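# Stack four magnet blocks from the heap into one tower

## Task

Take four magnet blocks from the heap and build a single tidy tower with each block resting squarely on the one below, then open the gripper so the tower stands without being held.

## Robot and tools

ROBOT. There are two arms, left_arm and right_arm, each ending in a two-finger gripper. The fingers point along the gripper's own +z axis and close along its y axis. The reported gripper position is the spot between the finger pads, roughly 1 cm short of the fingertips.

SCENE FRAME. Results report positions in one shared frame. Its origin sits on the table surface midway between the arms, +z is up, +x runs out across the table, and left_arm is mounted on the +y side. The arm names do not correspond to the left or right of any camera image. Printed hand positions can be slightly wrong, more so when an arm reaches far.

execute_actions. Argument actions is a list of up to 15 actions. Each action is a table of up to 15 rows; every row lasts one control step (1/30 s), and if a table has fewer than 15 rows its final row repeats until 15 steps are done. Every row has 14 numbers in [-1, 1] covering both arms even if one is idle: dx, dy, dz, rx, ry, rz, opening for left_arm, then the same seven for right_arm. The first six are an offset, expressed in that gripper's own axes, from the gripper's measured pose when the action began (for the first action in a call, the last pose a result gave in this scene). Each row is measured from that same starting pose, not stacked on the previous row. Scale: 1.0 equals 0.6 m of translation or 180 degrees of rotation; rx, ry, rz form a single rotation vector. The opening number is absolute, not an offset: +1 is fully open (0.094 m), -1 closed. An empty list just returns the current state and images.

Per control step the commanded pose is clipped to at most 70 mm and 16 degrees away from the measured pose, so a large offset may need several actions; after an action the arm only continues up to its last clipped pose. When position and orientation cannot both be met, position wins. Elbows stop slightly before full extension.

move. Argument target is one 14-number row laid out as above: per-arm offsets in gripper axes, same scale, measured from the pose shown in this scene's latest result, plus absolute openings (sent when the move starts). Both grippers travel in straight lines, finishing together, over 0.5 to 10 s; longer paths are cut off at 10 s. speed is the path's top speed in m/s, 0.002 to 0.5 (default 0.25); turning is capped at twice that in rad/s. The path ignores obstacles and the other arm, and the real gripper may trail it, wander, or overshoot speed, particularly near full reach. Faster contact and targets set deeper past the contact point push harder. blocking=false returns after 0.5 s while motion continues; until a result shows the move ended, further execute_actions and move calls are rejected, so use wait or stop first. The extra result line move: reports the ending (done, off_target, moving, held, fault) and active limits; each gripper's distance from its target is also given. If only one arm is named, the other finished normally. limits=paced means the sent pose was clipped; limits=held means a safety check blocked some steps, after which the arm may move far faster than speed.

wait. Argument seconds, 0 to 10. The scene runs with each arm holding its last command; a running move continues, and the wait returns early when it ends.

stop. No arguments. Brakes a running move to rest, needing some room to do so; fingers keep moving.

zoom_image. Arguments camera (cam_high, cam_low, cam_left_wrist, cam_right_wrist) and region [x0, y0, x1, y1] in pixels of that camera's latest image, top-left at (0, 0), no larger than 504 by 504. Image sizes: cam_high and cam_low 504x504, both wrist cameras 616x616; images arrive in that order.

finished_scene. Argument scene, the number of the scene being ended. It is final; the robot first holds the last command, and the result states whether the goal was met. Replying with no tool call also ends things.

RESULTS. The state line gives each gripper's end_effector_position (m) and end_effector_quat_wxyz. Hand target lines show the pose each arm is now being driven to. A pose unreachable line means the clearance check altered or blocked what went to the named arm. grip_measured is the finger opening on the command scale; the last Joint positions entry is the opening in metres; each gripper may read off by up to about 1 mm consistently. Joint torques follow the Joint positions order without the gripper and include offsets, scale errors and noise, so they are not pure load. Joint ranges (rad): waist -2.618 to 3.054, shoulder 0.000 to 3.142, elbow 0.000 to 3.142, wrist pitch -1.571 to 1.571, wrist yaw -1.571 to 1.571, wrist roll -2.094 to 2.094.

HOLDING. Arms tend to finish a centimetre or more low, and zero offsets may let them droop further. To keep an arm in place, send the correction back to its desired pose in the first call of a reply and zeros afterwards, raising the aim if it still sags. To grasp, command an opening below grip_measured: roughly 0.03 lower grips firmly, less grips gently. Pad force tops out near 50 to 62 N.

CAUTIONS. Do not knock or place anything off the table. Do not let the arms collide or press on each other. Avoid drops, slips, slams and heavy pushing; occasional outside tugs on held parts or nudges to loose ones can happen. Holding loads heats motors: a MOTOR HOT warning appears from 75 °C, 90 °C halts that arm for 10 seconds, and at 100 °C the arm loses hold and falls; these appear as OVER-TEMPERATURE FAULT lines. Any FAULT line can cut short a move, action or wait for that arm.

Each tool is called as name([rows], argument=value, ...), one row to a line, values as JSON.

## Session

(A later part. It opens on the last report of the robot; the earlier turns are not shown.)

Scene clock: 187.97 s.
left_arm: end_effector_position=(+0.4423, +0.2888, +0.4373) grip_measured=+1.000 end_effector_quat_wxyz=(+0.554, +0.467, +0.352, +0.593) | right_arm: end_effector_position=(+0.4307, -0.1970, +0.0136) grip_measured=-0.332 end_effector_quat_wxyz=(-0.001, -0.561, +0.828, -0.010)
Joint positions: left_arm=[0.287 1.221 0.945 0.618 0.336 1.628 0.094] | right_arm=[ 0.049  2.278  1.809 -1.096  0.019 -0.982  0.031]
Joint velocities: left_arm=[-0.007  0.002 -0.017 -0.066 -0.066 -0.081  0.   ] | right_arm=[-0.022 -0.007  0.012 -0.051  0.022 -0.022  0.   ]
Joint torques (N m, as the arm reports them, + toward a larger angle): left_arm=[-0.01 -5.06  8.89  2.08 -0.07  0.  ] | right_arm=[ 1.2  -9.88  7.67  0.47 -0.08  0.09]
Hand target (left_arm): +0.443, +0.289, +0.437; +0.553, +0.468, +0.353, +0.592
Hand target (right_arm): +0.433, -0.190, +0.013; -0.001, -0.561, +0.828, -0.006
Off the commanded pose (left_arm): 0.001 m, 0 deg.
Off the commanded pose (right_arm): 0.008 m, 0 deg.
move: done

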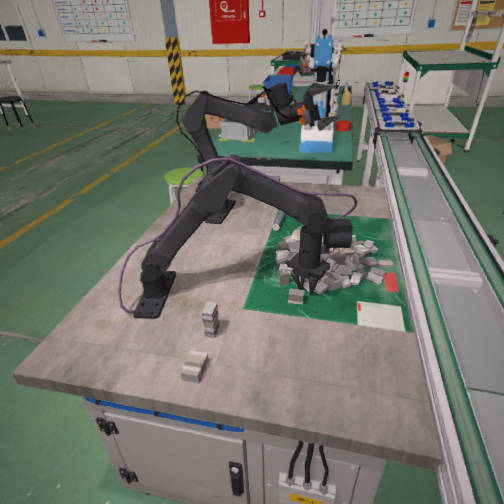

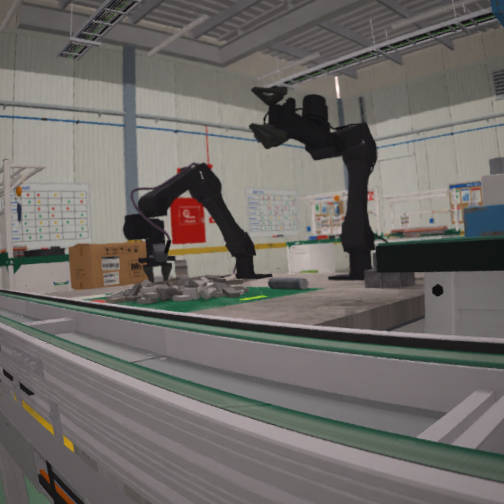

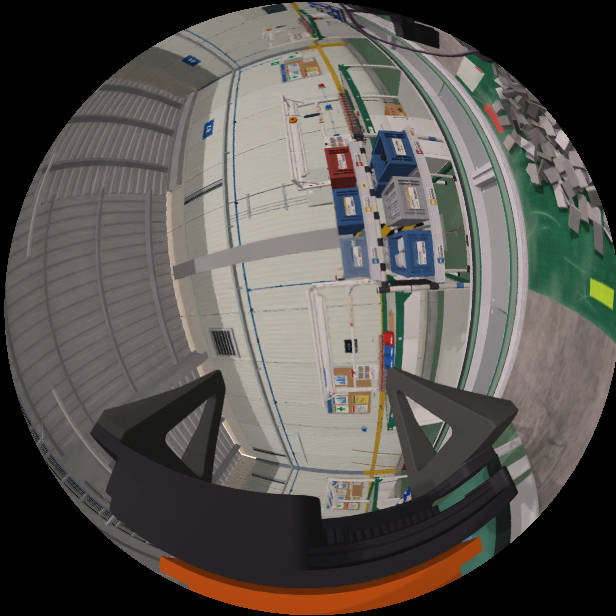

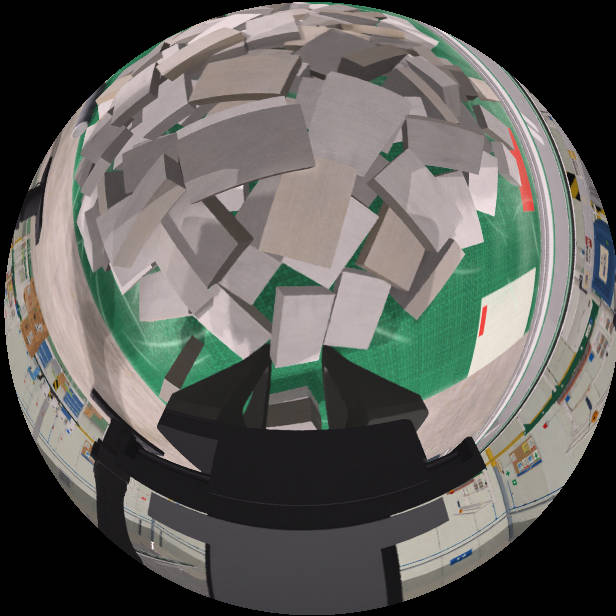

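move(target=[0,0,0,0,0,0,1, -0.022,0,0,0,0,0,-0.33], speed=0.02)

zoom_image(camera="cam_right_wrist", region=[220,250,380,410])

Scene clock: 189.73 s.
left_arm: end_effector_position=(+0.4421, +0.2888, +0.4380) grip_measured=+1.000 end_effector_quat_wxyz=(+0.554, +0.466, +0.351, +0.594) | right_arm: end_effector_position=(+0.4323, -0.1950, +0.0141) grip_measured=-0.332 end_effector_quat_wxyz=(-0.004, -0.558, +0.830, -0.015)
Joint positions: left_arm=[0.287 1.221 0.945 0.621 0.336 1.628 0.094] | right_arm=[ 0.057  2.289  1.829 -1.108  0.03  -0.968  0.031]
Joint velocities: left_arm=[-0.007 -0.007  0.012  0.051 -0.037 -0.007  0.   ] | right_arm=[-0.007 -0.002 -0.002  0.022  0.095  0.007  0.   ]
Joint torques (N m, as the arm reports them, + toward a larger angle): left_arm=[-0.01 -5.06  8.9   2.08 -0.08  0.  ] | right_arm=[ 1.51 -9.84  7.48  0.53 -0.12  0.11]
Hand target (left_arm): +0.442, +0.289, +0.437; +0.554, +0.467, +0.352, +0.593
Hand target (right_arm): +0.435, -0.185, +0.014; -0.001, -0.561, +0.828, -0.010
Off the commanded pose (left_arm): 0.001 m, 0 deg.
Off the commanded pose (right_arm): 0.011 m, 1 deg.
move: off_target (right_arm)

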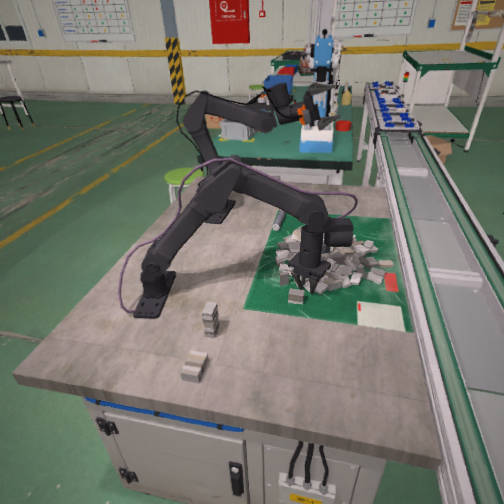

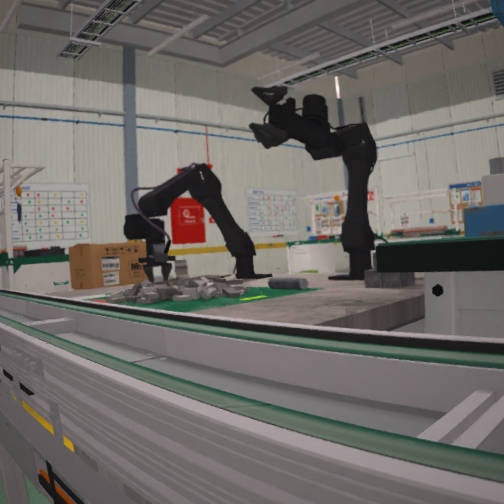

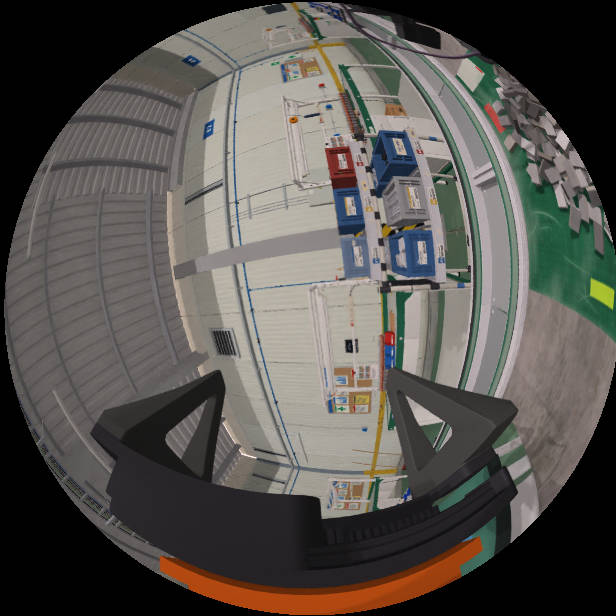

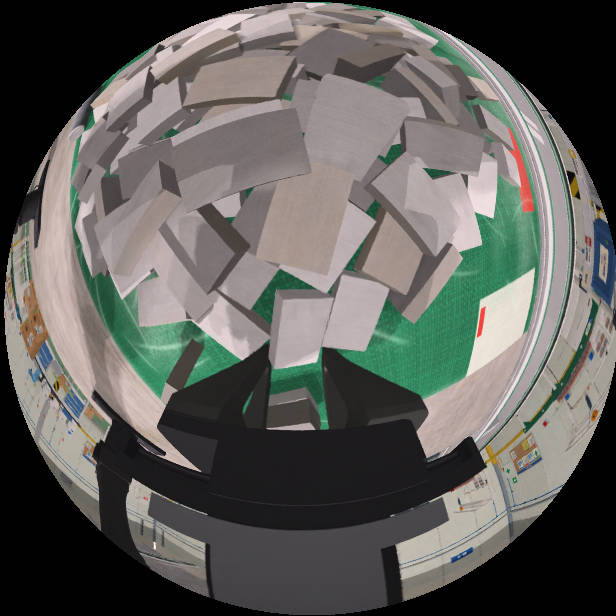

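Region (220, 250, 380, 410) of cam_right_wrist's 616x616 image, scaled by 3.150, with more detail than that image has.

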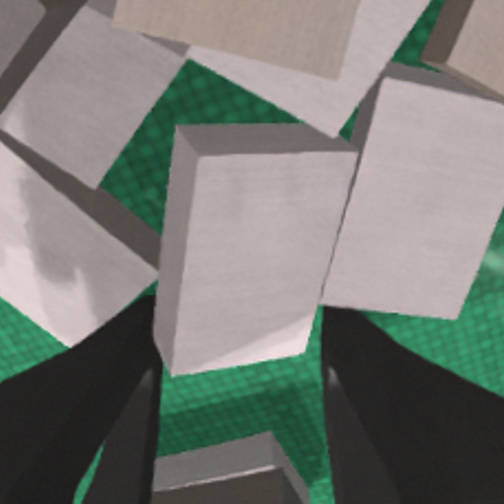

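Blocked; close now.

move(target=[0,0,0,0,0,0,1, -0.005,0,0,0,0,0,-0.50], speed=0.02)

zoom_image(camera="cam_right_wrist", region=[220,250,380,410])

Scene clock: 191.40 s.
left_arm: end_effector_position=(+0.4418, +0.2887, +0.4387) grip_measured=+1.000 end_effector_quat_wxyz=(+0.554, +0.466, +0.350, +0.594) | right_arm: end_effector_position=(+0.4322, -0.1951, +0.0140) grip_measured=-0.481 end_effector_quat_wxyz=(-0.005, -0.558, +0.830, -0.015)
Joint positions: left_arm=[0.287 1.221 0.945 0.624 0.336 1.628 0.094] | right_arm=[ 0.057  2.289  1.829 -1.109  0.031 -0.967  0.024]
Joint velocities: left_arm=[-0.002 -0.002  0.017  0.066 -0.007  0.022  0.   ] | right_arm=[ 0.002  0.002  0.002  0.051 -0.095 -0.022  0.   ]
Joint torques (N m, as the arm reports them, + toward a larger angle): left_arm=[-0.01 -5.04  8.88  2.07 -0.08  0.  ] | right_arm=[  0.53 -10.68   6.26   0.56  -0.01   0.01]
Hand target (left_arm): +0.442, +0.289, +0.438; +0.554, +0.466, +0.351, +0.594
Hand target (right_arm): +0.433, -0.192, +0.014; -0.004, -0.558, +0.829, -0.015
Off the commanded pose (left_arm): 0.001 m, 0 deg.
Off the commanded pose (right_arm): 0.003 m, 0 deg.
move: done

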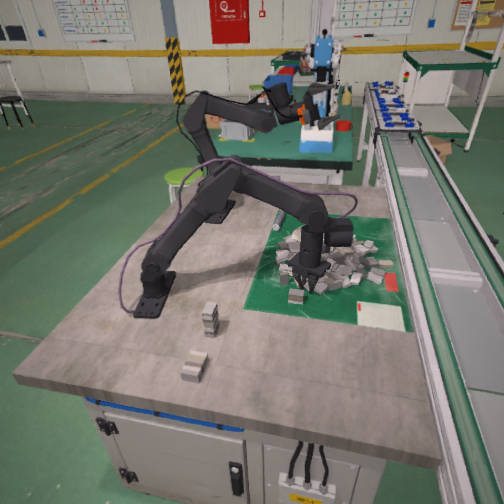

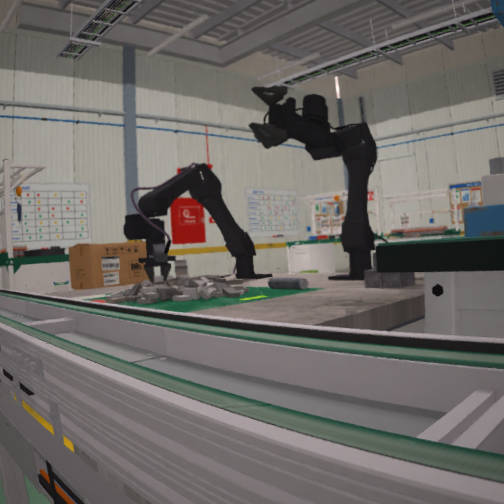

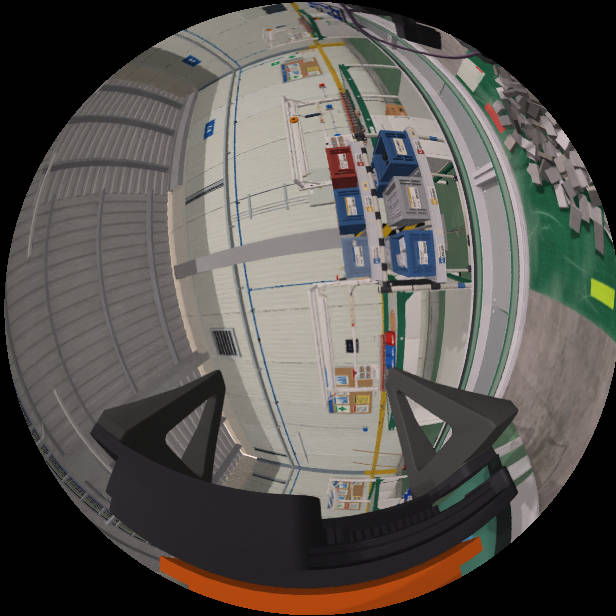

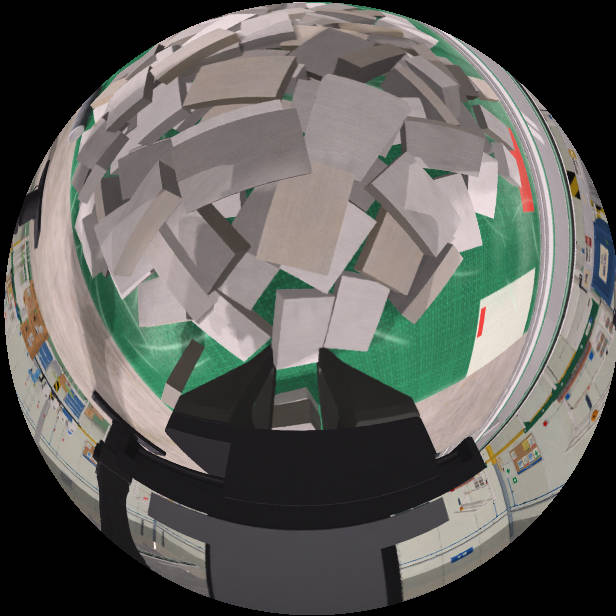

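Region (220, 250, 380, 410) of cam_right_wrist's 616x616 image, scaled by 3.150, with more detail than that image has.

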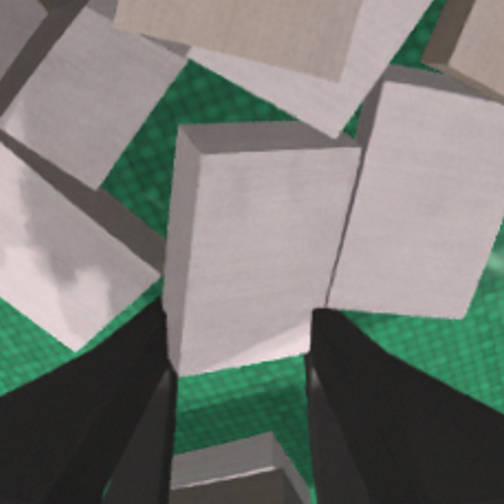

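move(target=[0,0,0,0,0,0,1, 0.005,0,-0.085,0,0,0,-0.51], speed=0.05)

zoom_image(camera="cam_right_wrist", region=[220,250,380,410])

Scene clock: 194.73 s.
left_arm: end_effector_position=(+0.4416, +0.2887, +0.4393) grip_measured=+1.000 end_effector_quat_wxyz=(+0.555, +0.465, +0.349, +0.595) | right_arm: end_effector_position=(+0.4250, -0.1967, +0.0490) grip_measured=-0.481 end_effector_quat_wxyz=(-0.021, -0.558, +0.829, -0.008)
Joint positions: left_arm=[0.287 1.221 0.945 0.627 0.336 1.628 0.094] | right_arm=[ 0.057  2.27   1.937 -1.27   0.031 -0.967  0.024]
Joint velocities: left_arm=[ 0.002  0.002  0.002  0.007 -0.007 -0.007  0.   ] | right_arm=[-0.012 -0.002 -0.017  0.007  0.007  0.051 -0.   ]
Joint torques (N m, as the arm reports them, + toward a larger angle): left_arm=[-0.02 -5.04  8.88  2.08 -0.08  0.  ] | right_arm=[ -0.22 -12.45   7.69   0.35  -0.05   0.  ]
Hand target (left_arm): +0.442, +0.289, +0.439; +0.554, +0.466, +0.350, +0.594
Hand target (right_arm): +0.431, -0.197, +0.065; -0.005, -0.558, +0.830, -0.015
Off the commanded pose (left_arm): 0.001 m, 0 deg.
Off the commanded pose (right_arm): 0.017 m, 2 deg.
move: off_target (right_arm)

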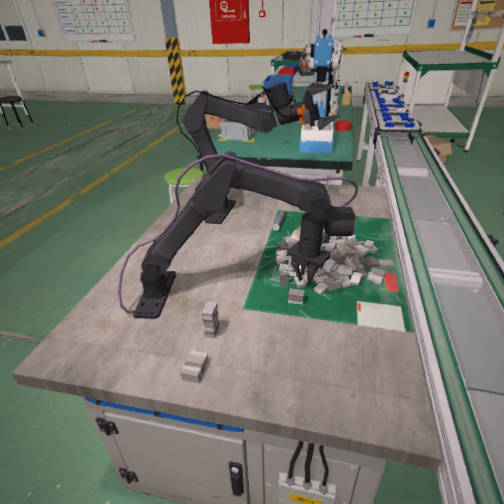

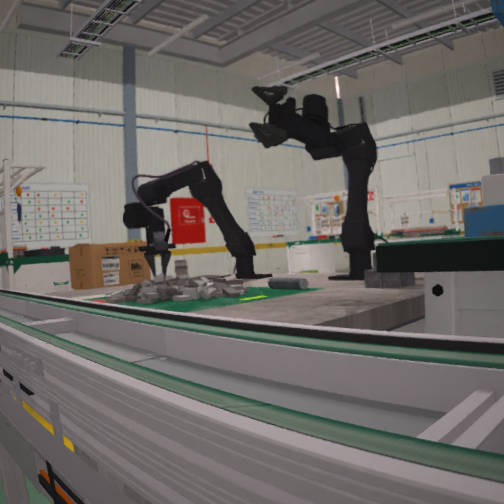

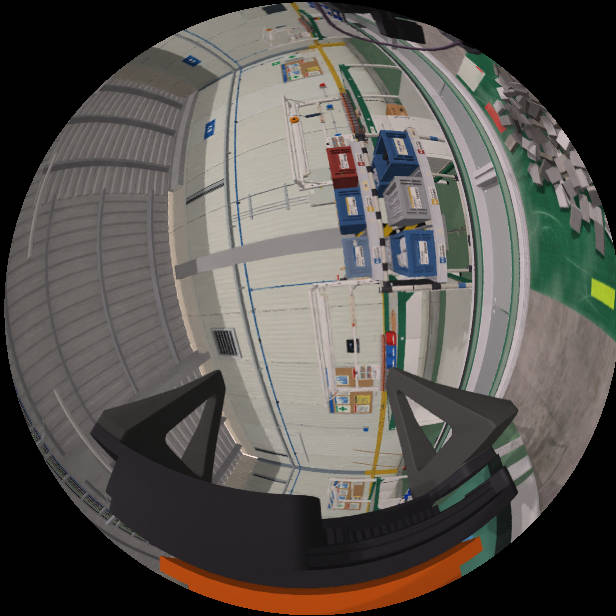

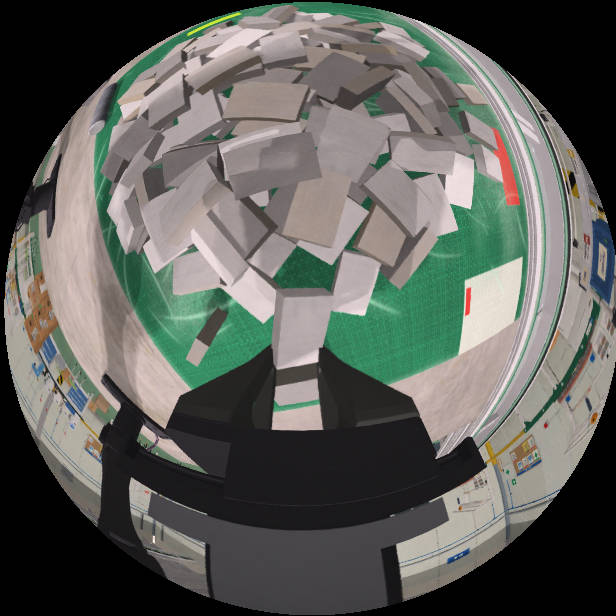

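Region (220, 250, 380, 410) of cam_right_wrist's 616x616 image, scaled by 3.150, with more detail than that image has.

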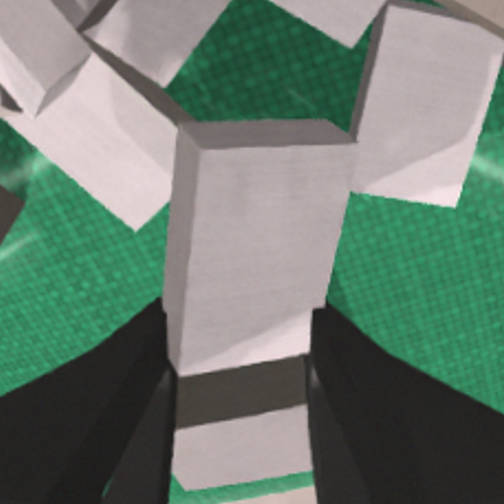

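move(target=[0,0,0,0,0,0,1, 0.0912,0.0297,-0.04,0,0,0.355,-0.51], speed=0.25)

zoom_image(camera="cam_right_wrist", region=[220,250,380,410])

zoom_image(camera="cam_low", region=[120,220,220,300])

Scene clock: 200.63 s.
left_arm: end_effector_position=(+0.4414, +0.2886, +0.4400) grip_measured=+1.000 end_effector_quat_wxyz=(+0.555, +0.464, +0.348, +0.596) | right_arm: end_effector_position=(+0.3901, -0.2359, +0.0718) grip_measured=-0.481 end_effector_quat_wxyz=(-0.021, -0.045, +0.999, -0.017)
Joint positions: left_arm=[0.287 1.221 0.945 0.63  0.336 1.628 0.094] | right_arm=[-0.021  2.096  1.749 -1.269  0.031  0.049  0.024]
Joint velocities: left_arm=[-0.002 -0.022  0.007 -0.081 -0.022 -0.022  0.   ] | right_arm=[-0.002  0.007  0.012  0.007 -0.007  0.037 -0.   ]
Joint torques (N m, as the arm reports them, + toward a larger angle): left_arm=[-0.01 -5.05  8.88  2.07 -0.08  0.  ] | right_arm=[ -0.61 -11.62   4.08   0.61   0.02   0.09]
Hand target (left_arm): +0.442, +0.289, +0.439; +0.555, +0.465, +0.349, +0.595
Hand target (right_arm): +0.389, -0.240, +0.075; -0.014, -0.035, +0.999, -0.018
Off the commanded pose (left_arm): 0.001 m, 0 deg.
Off the commanded pose (right_arm): 0.006 m, 2 deg.
move: done

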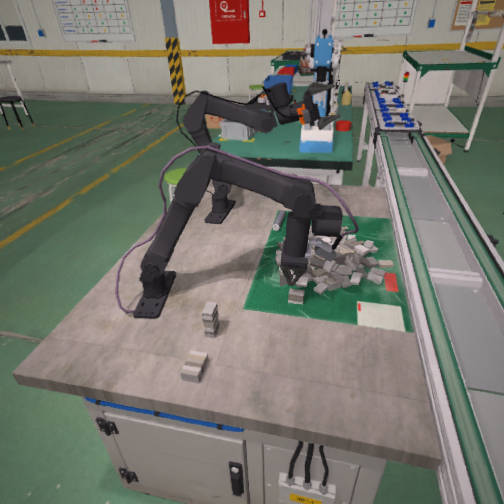

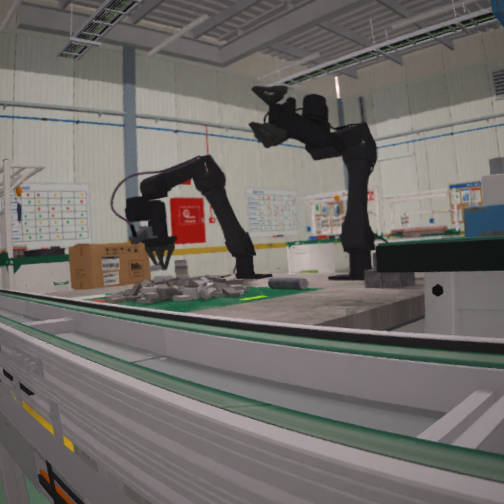

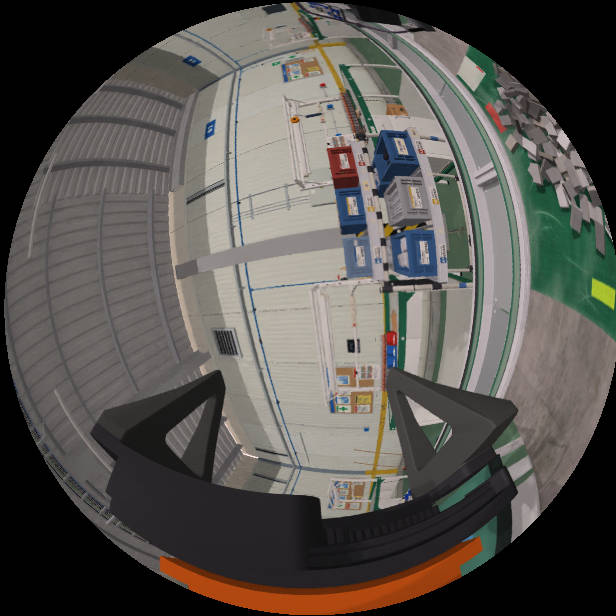

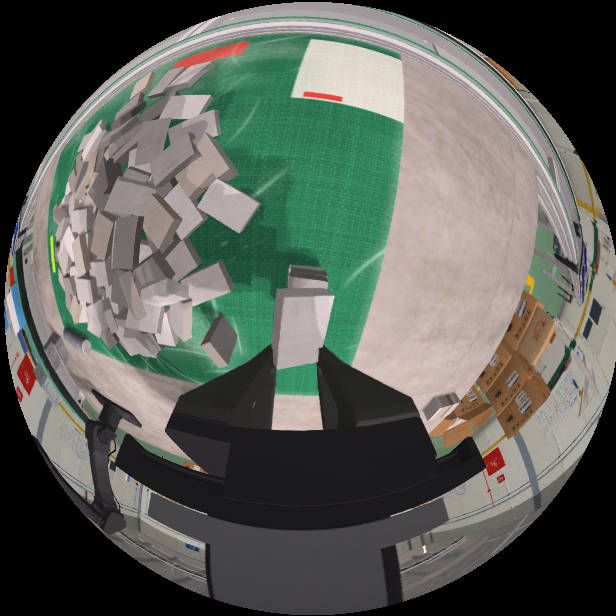

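Region (220, 250, 380, 410) of cam_right_wrist's 616x616 image, scaled by 3.150, with more detail than that image has.

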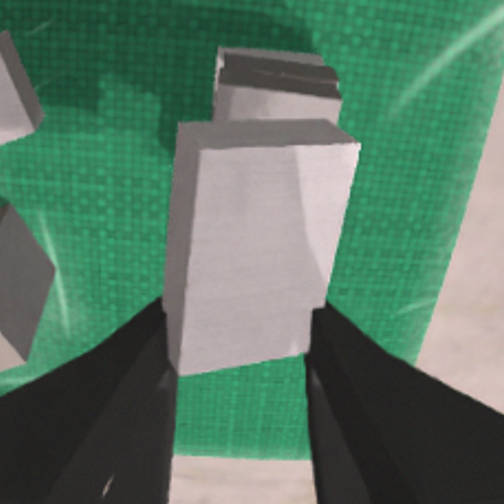

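Region (120, 220, 220, 300) of cam_low's 504x504 image, scaled by 5.040, with more detail than that image has; it fills the top 403 rows of this view, and the rest is white.

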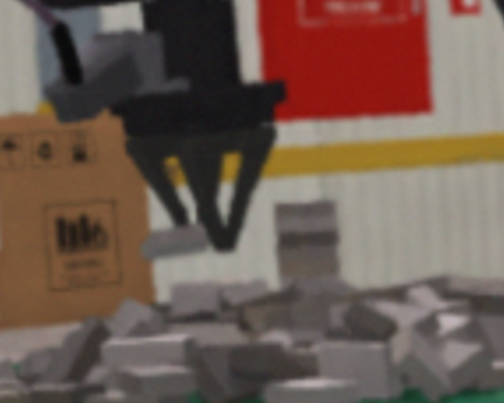

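move(target=[0,0,0,0,0,0,1, 0.004,-0.012,0.025,0.075,-0.012,0,-0.51], speed=0.08)

zoom_image(camera="cam_right_wrist", region=[220,250,380,410])

zoom_image(camera="cam_high", region=[260,250,340,320])

Scene clock: 206.00 s.
left_arm: end_effector_position=(+0.4411, +0.2885, +0.4407) grip_measured=+1.000 end_effector_quat_wxyz=(+0.555, +0.464, +0.347, +0.597) | right_arm: end_effector_position=(+0.3891, -0.2431, +0.0557) grip_measured=-0.481 end_effector_quat_wxyz=(-0.004, -0.049, +0.991, -0.124)
Joint positions: left_arm=[0.287 1.221 0.945 0.633 0.336 1.628 0.094] | right_arm=[ 0.057  2.096  1.663 -1.187  0.243  0.123  0.024]
Joint velocities: left_arm=[-0.002 -0.002 -0.007 -0.022 -0.051  0.037  0.   ] | right_arm=[-0.002 -0.002  0.007 -0.037 -0.037 -0.11   0.001]
Joint torques (N m, as the arm reports them, + toward a larger angle): left_arm=[-0.02 -5.04  8.88  2.06 -0.08  0.  ] | right_arm=[  0.8  -10.97   4.     0.59   0.28   0.11]
Hand target (left_arm): +0.441, +0.289, +0.440; +0.555, +0.464, +0.348, +0.596
Hand target (right_arm): +0.388, -0.244, +0.057; +0.003, -0.048, +0.990, -0.133
Off the commanded pose (left_arm): 0.001 m, 0 deg.
Off the commanded pose (right_arm): 0.002 m, 1 deg.
move: done

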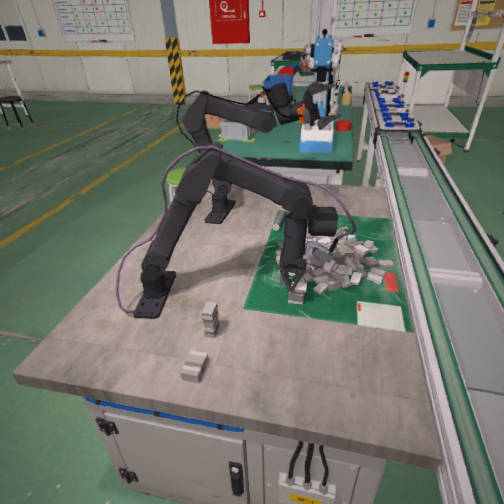

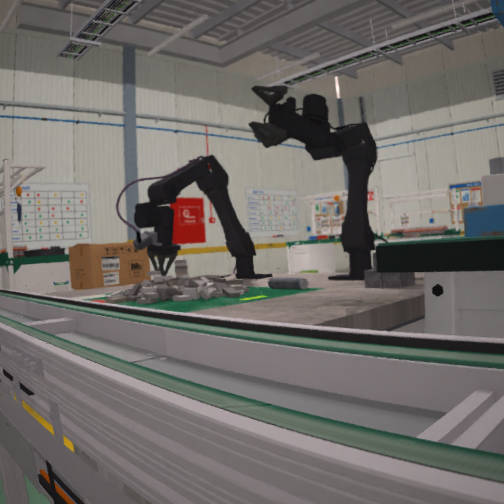

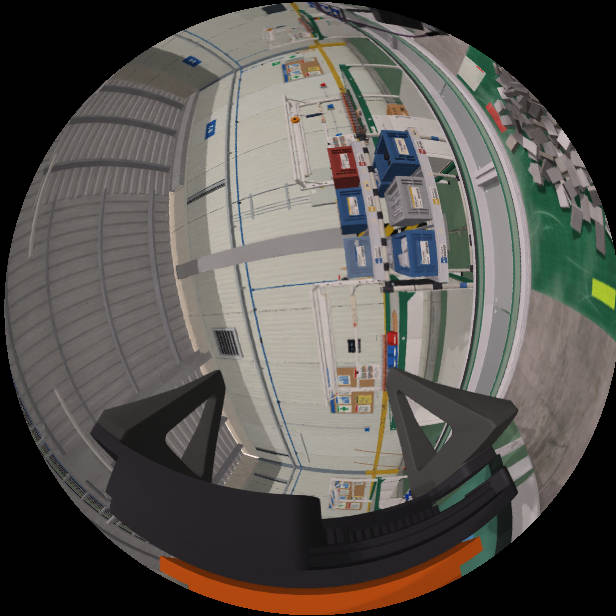

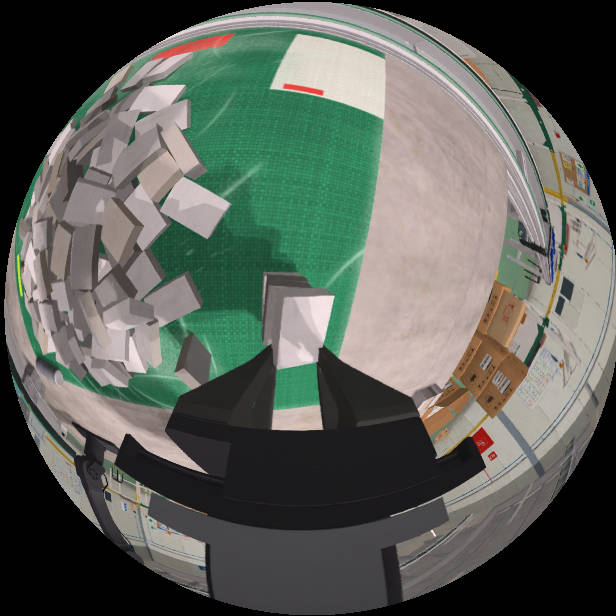

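Region (220, 250, 380, 410) of cam_right_wrist's 616x616 image, scaled by 3.150, with more detail than that image has.

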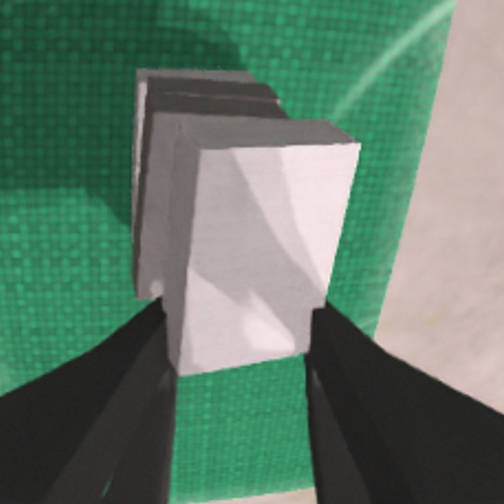

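Region (260, 250, 340, 320) of cam_high's 504x504 image, scaled by 6.300, with more detail than that image has; it fills the top 441 rows of this view, and the rest is white.

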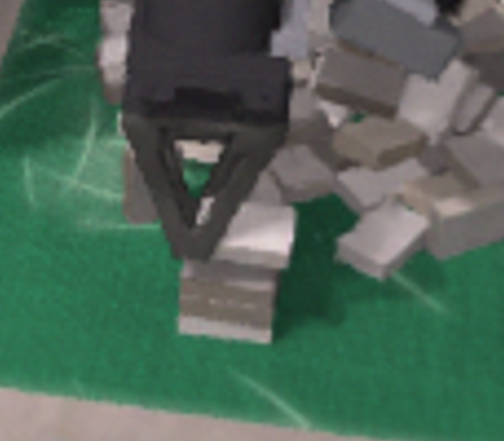

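move(target=[0,0,0,0,0,0,1, 0.002,0.006,0.006,0.04,0,0,-0.51], speed=0.05)

zoom_image(camera="cam_right_wrist", region=[220,250,380,410])

zoom_image(camera="cam_high", region=[260,250,340,320])

Scene clock: 210.03 s.
left_arm: end_effector_position=(+0.4409, +0.2885, +0.4414) grip_measured=+1.000 end_effector_quat_wxyz=(+0.556, +0.463, +0.346, +0.598) | right_arm: end_effector_position=(+0.3902, -0.2390, +0.0542) grip_measured=-0.481 end_effector_quat_wxyz=(+0.005, -0.050, +0.984, -0.171)
Joint positions: left_arm=[0.287 1.221 0.945 0.636 0.336 1.628 0.094] | right_arm=[ 0.109  2.114  1.663 -1.186  0.339  0.177  0.024]
Joint velocities: left_arm=[ 0.002  0.017 -0.012  0.022  0.022  0.007  0.   ] | right_arm=[-0.002 -0.007 -0.012  0.066  0.007 -0.022  0.001]
Joint torques (N m, as the arm reports them, + toward a larger angle): left_arm=[-0.01 -5.05  8.88  2.07 -0.08  0.  ] | right_arm=[ 0.78 -9.23  5.21  0.33  0.4   0.1 ]
Hand target (left_arm): +0.441, +0.289, +0.441; +0.555, +0.464, +0.347, +0.597
Hand target (right_arm): +0.388, -0.240, +0.052; -0.000, -0.050, +0.981, -0.185
Off the commanded pose (left_arm): 0.001 m, 0 deg.
Off the commanded pose (right_arm): 0.004 m, 2 deg.
move: done

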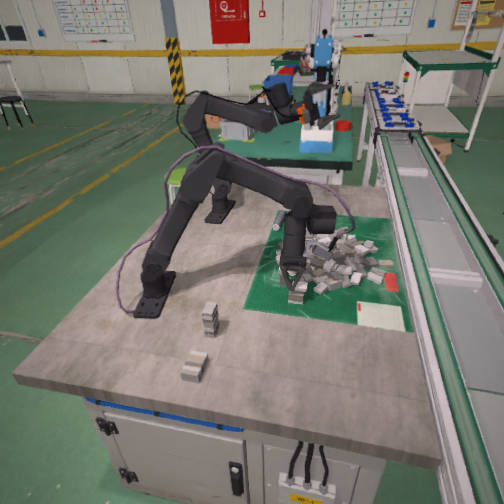

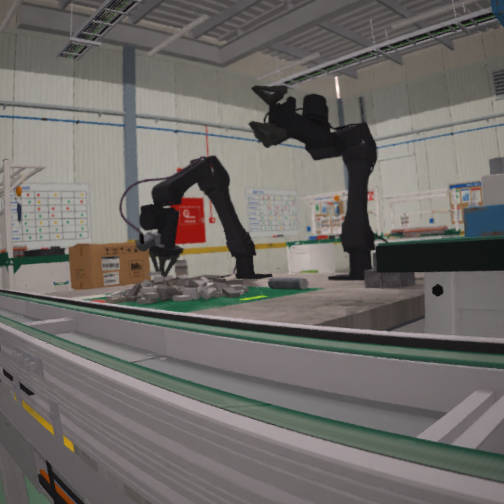

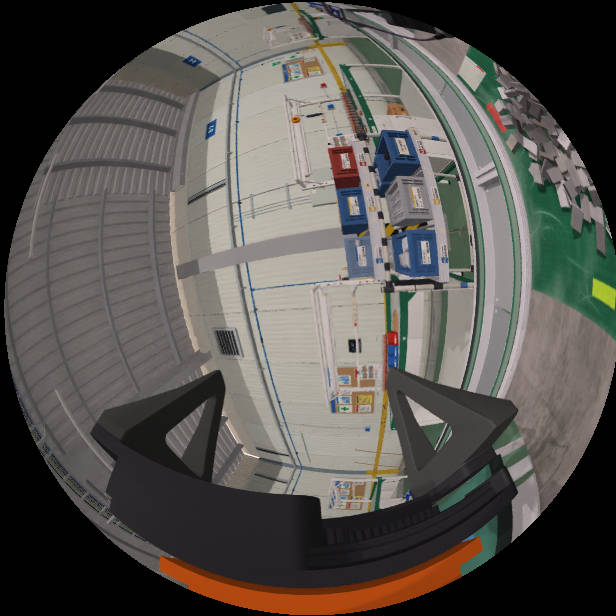

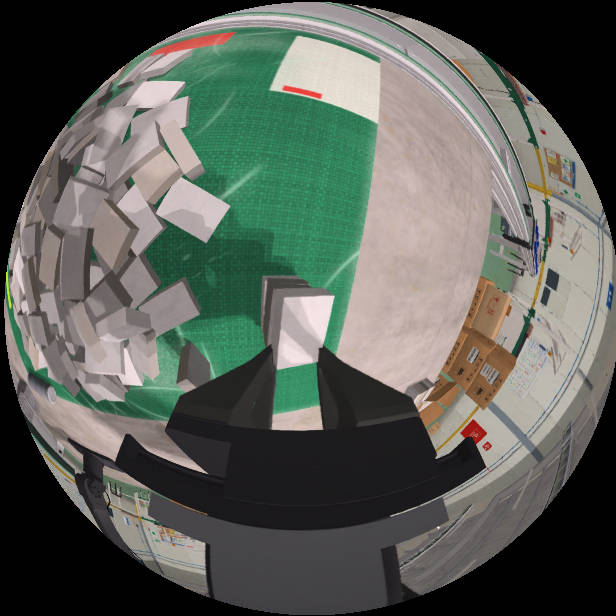

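Region (220, 250, 380, 410) of cam_right_wrist's 616x616 image, scaled by 3.150, with more detail than that image has.

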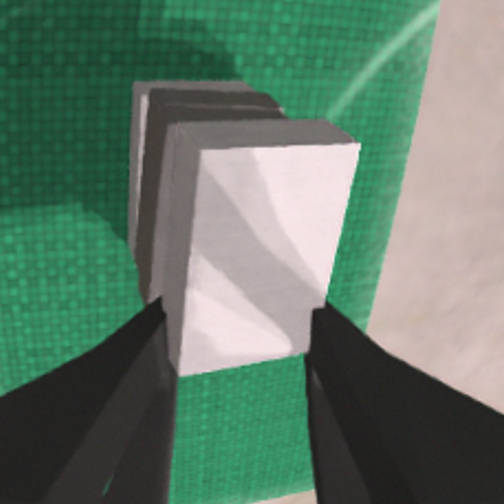

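Region (260, 250, 340, 320) of cam_high's 504x504 image, scaled by 6.300, with more detail than that image has; it fills the top 441 rows of this view, and the rest is white.

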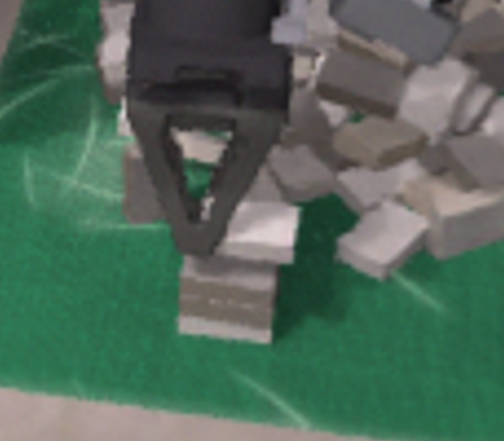

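move(target=[0,0,0,0,0,0,1, 0.011,0.003,0.009,0,0,0,-0.51], speed=0.03)

zoom_image(camera="cam_right_wrist", region=[220,250,380,410])

zoom_image(camera="cam_high", region=[260,250,340,320])

Scene clock: 212.93 s.
left_arm: end_effector_position=(+0.4407, +0.2884, +0.4420) grip_measured=+1.000 end_effector_quat_wxyz=(+0.556, +0.462, +0.345, +0.598) | right_arm: end_effector_position=(+0.3861, -0.2406, +0.0480) grip_measured=-0.481 end_effector_quat_wxyz=(+0.001, -0.050, +0.983, -0.174)
Joint positions: left_arm=[0.287 1.221 0.945 0.639 0.336 1.628 0.094] | right_arm=[ 0.109  2.113  1.635 -1.17   0.341  0.179  0.024]
Joint velocities: left_arm=[-0.017 -0.017  0.007  0.022 -0.037 -0.037  0.   ] | right_arm=[-0.017 -0.002  0.002  0.022  0.022 -0.037 -0.001]
Joint torques (N m, as the arm reports them, + toward a larger angle): left_arm=[-0.01 -5.03  8.88  2.06 -0.08  0.  ] | right_arm=[  0.34 -11.03   3.57   0.6    0.15   0.  ]
Hand target (left_arm): +0.441, +0.288, +0.441; +0.556, +0.463, +0.346, +0.598
Hand target (right_arm): +0.384, -0.240, +0.048; +0.005, -0.050, +0.984, -0.172
Off the commanded pose (left_arm): 0.001 m, 0 deg.
Off the commanded pose (right_arm): 0.003 m, 1 deg.
move: done

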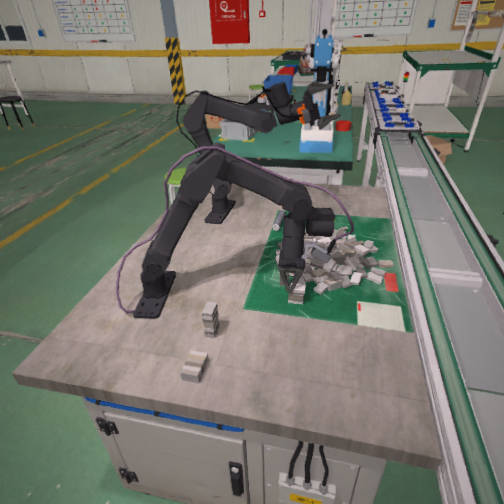

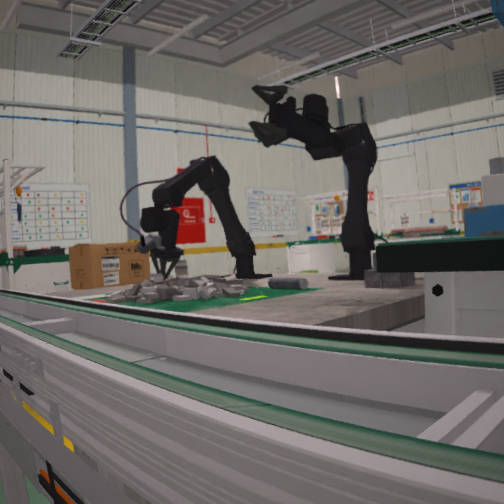

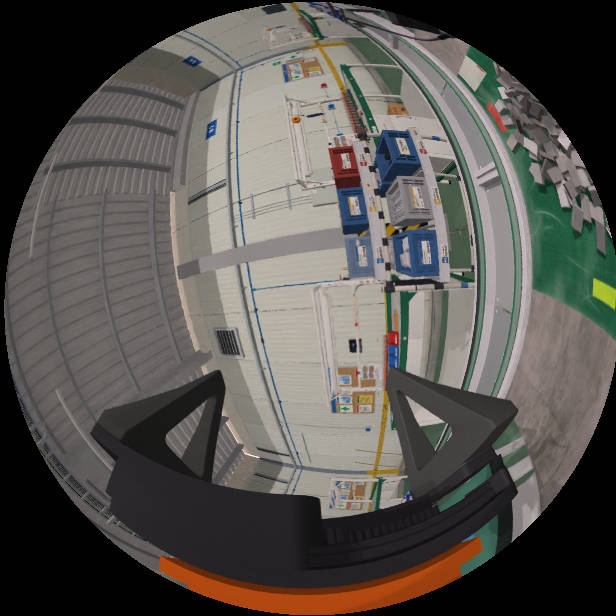

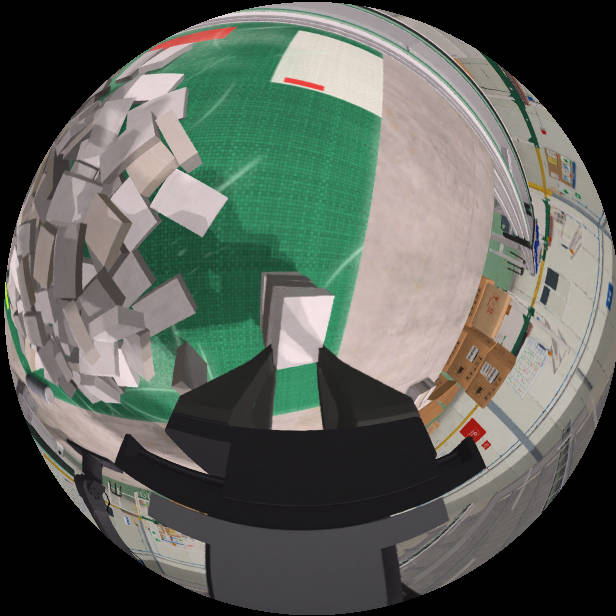

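Region (220, 250, 380, 410) of cam_right_wrist's 616x616 image, scaled by 3.150, with more detail than that image has.

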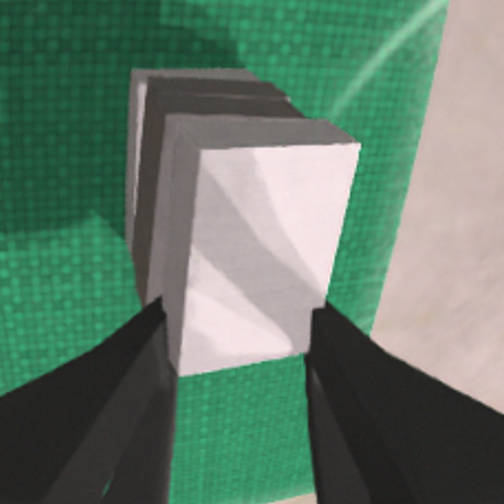

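Region (260, 250, 340, 320) of cam_high's 504x504 image, scaled by 6.300, with more detail than that image has; it fills the top 441 rows of this view, and the rest is white.

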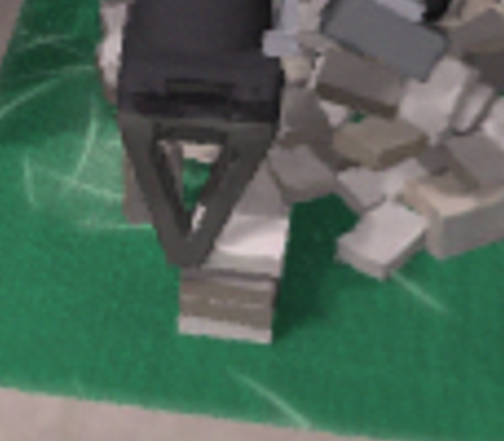

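move(target=[0,0,0,0,0,0,1, 0.002,0.004,0.008,0,0,0,-0.51], speed=0.02)

zoom_image(camera="cam_right_wrist", region=[220,250,380,410])

Scene clock: 214.73 s.
left_arm: end_effector_position=(+0.4404, +0.2884, +0.4427) grip_measured=+1.000 end_effector_quat_wxyz=(+0.556, +0.462, +0.344, +0.599) | right_arm: end_effector_position=(+0.3862, -0.2406, +0.0480) grip_measured=-0.481 end_effector_quat_wxyz=(+0.001, -0.050, +0.983, -0.174)
Joint positions: left_arm=[0.287 1.221 0.945 0.642 0.336 1.628 0.094] | right_arm=[ 0.109  2.113  1.635 -1.17   0.341  0.179  0.024]
Joint velocities: left_arm=[-0.002 -0.022  0.007 -0.066  0.051 -0.022  0.   ] | right_arm=[-0.022 -0.017  0.007  0.051  0.037  0.007  0.   ]
Joint torques (N m, as the arm reports them, + toward a larger angle): left_arm=[-0.02 -5.03  8.87  2.06 -0.08  0.  ] | right_arm=[ 0.3  -9.73  3.98  0.63  0.15  0.03]
Hand target (left_arm): +0.441, +0.288, +0.442; +0.556, +0.462, +0.345, +0.598
Hand target (right_arm): +0.385, -0.240, +0.043; +0.000, -0.050, +0.983, -0.174
Off the commanded pose (left_arm): 0.001 m, 0 deg.
Off the commanded pose (right_arm): 0.006 m, 0 deg.
move: done

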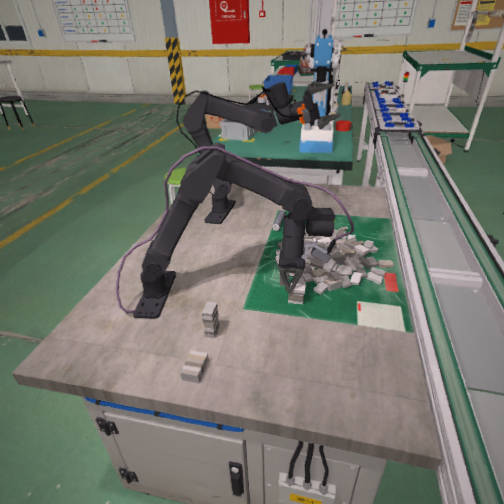

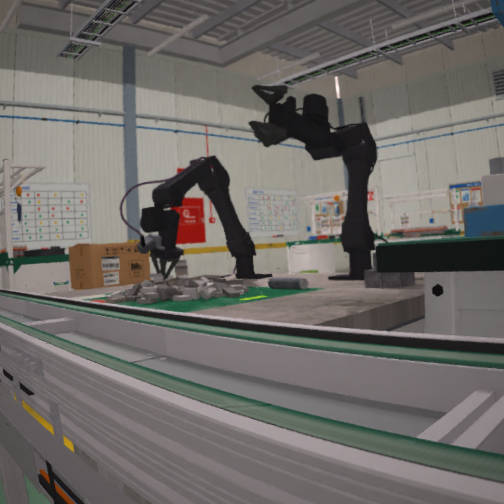

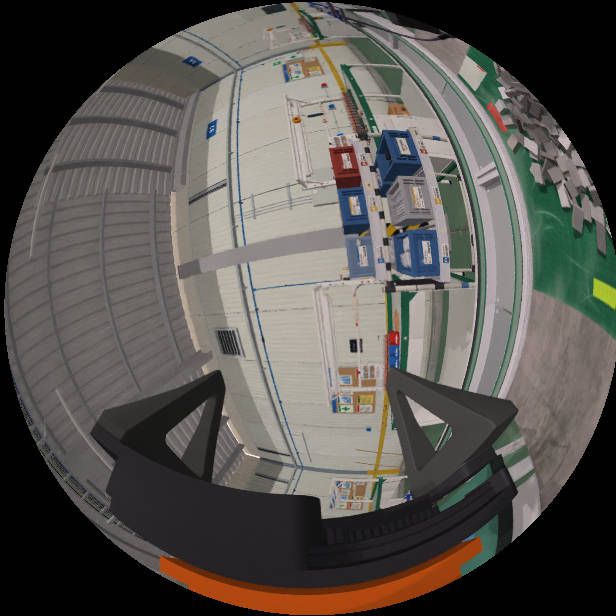

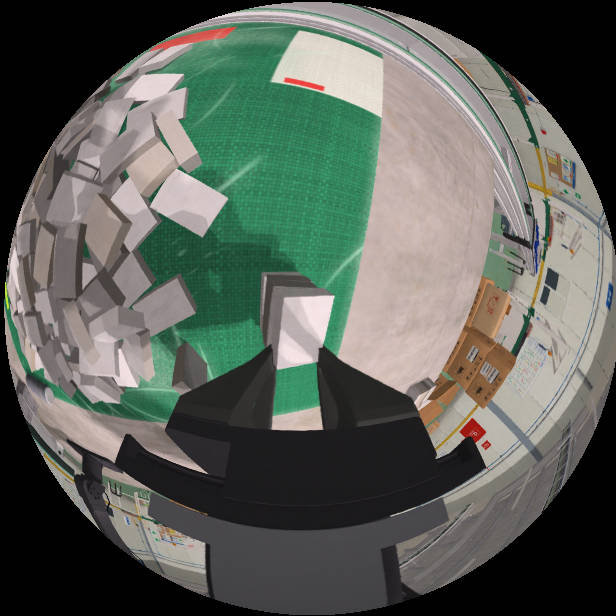

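Region (220, 250, 380, 410) of cam_right_wrist's 616x616 image, scaled by 3.150, with more detail than that image has.

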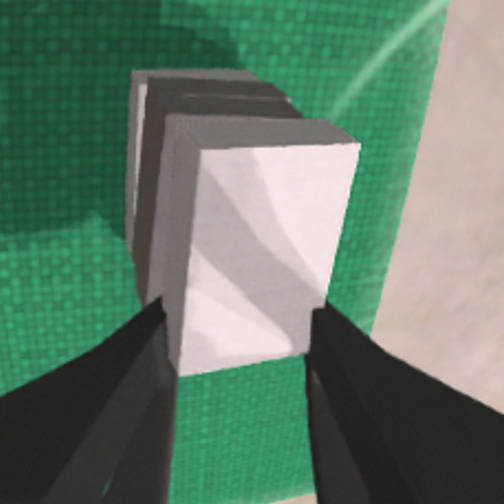

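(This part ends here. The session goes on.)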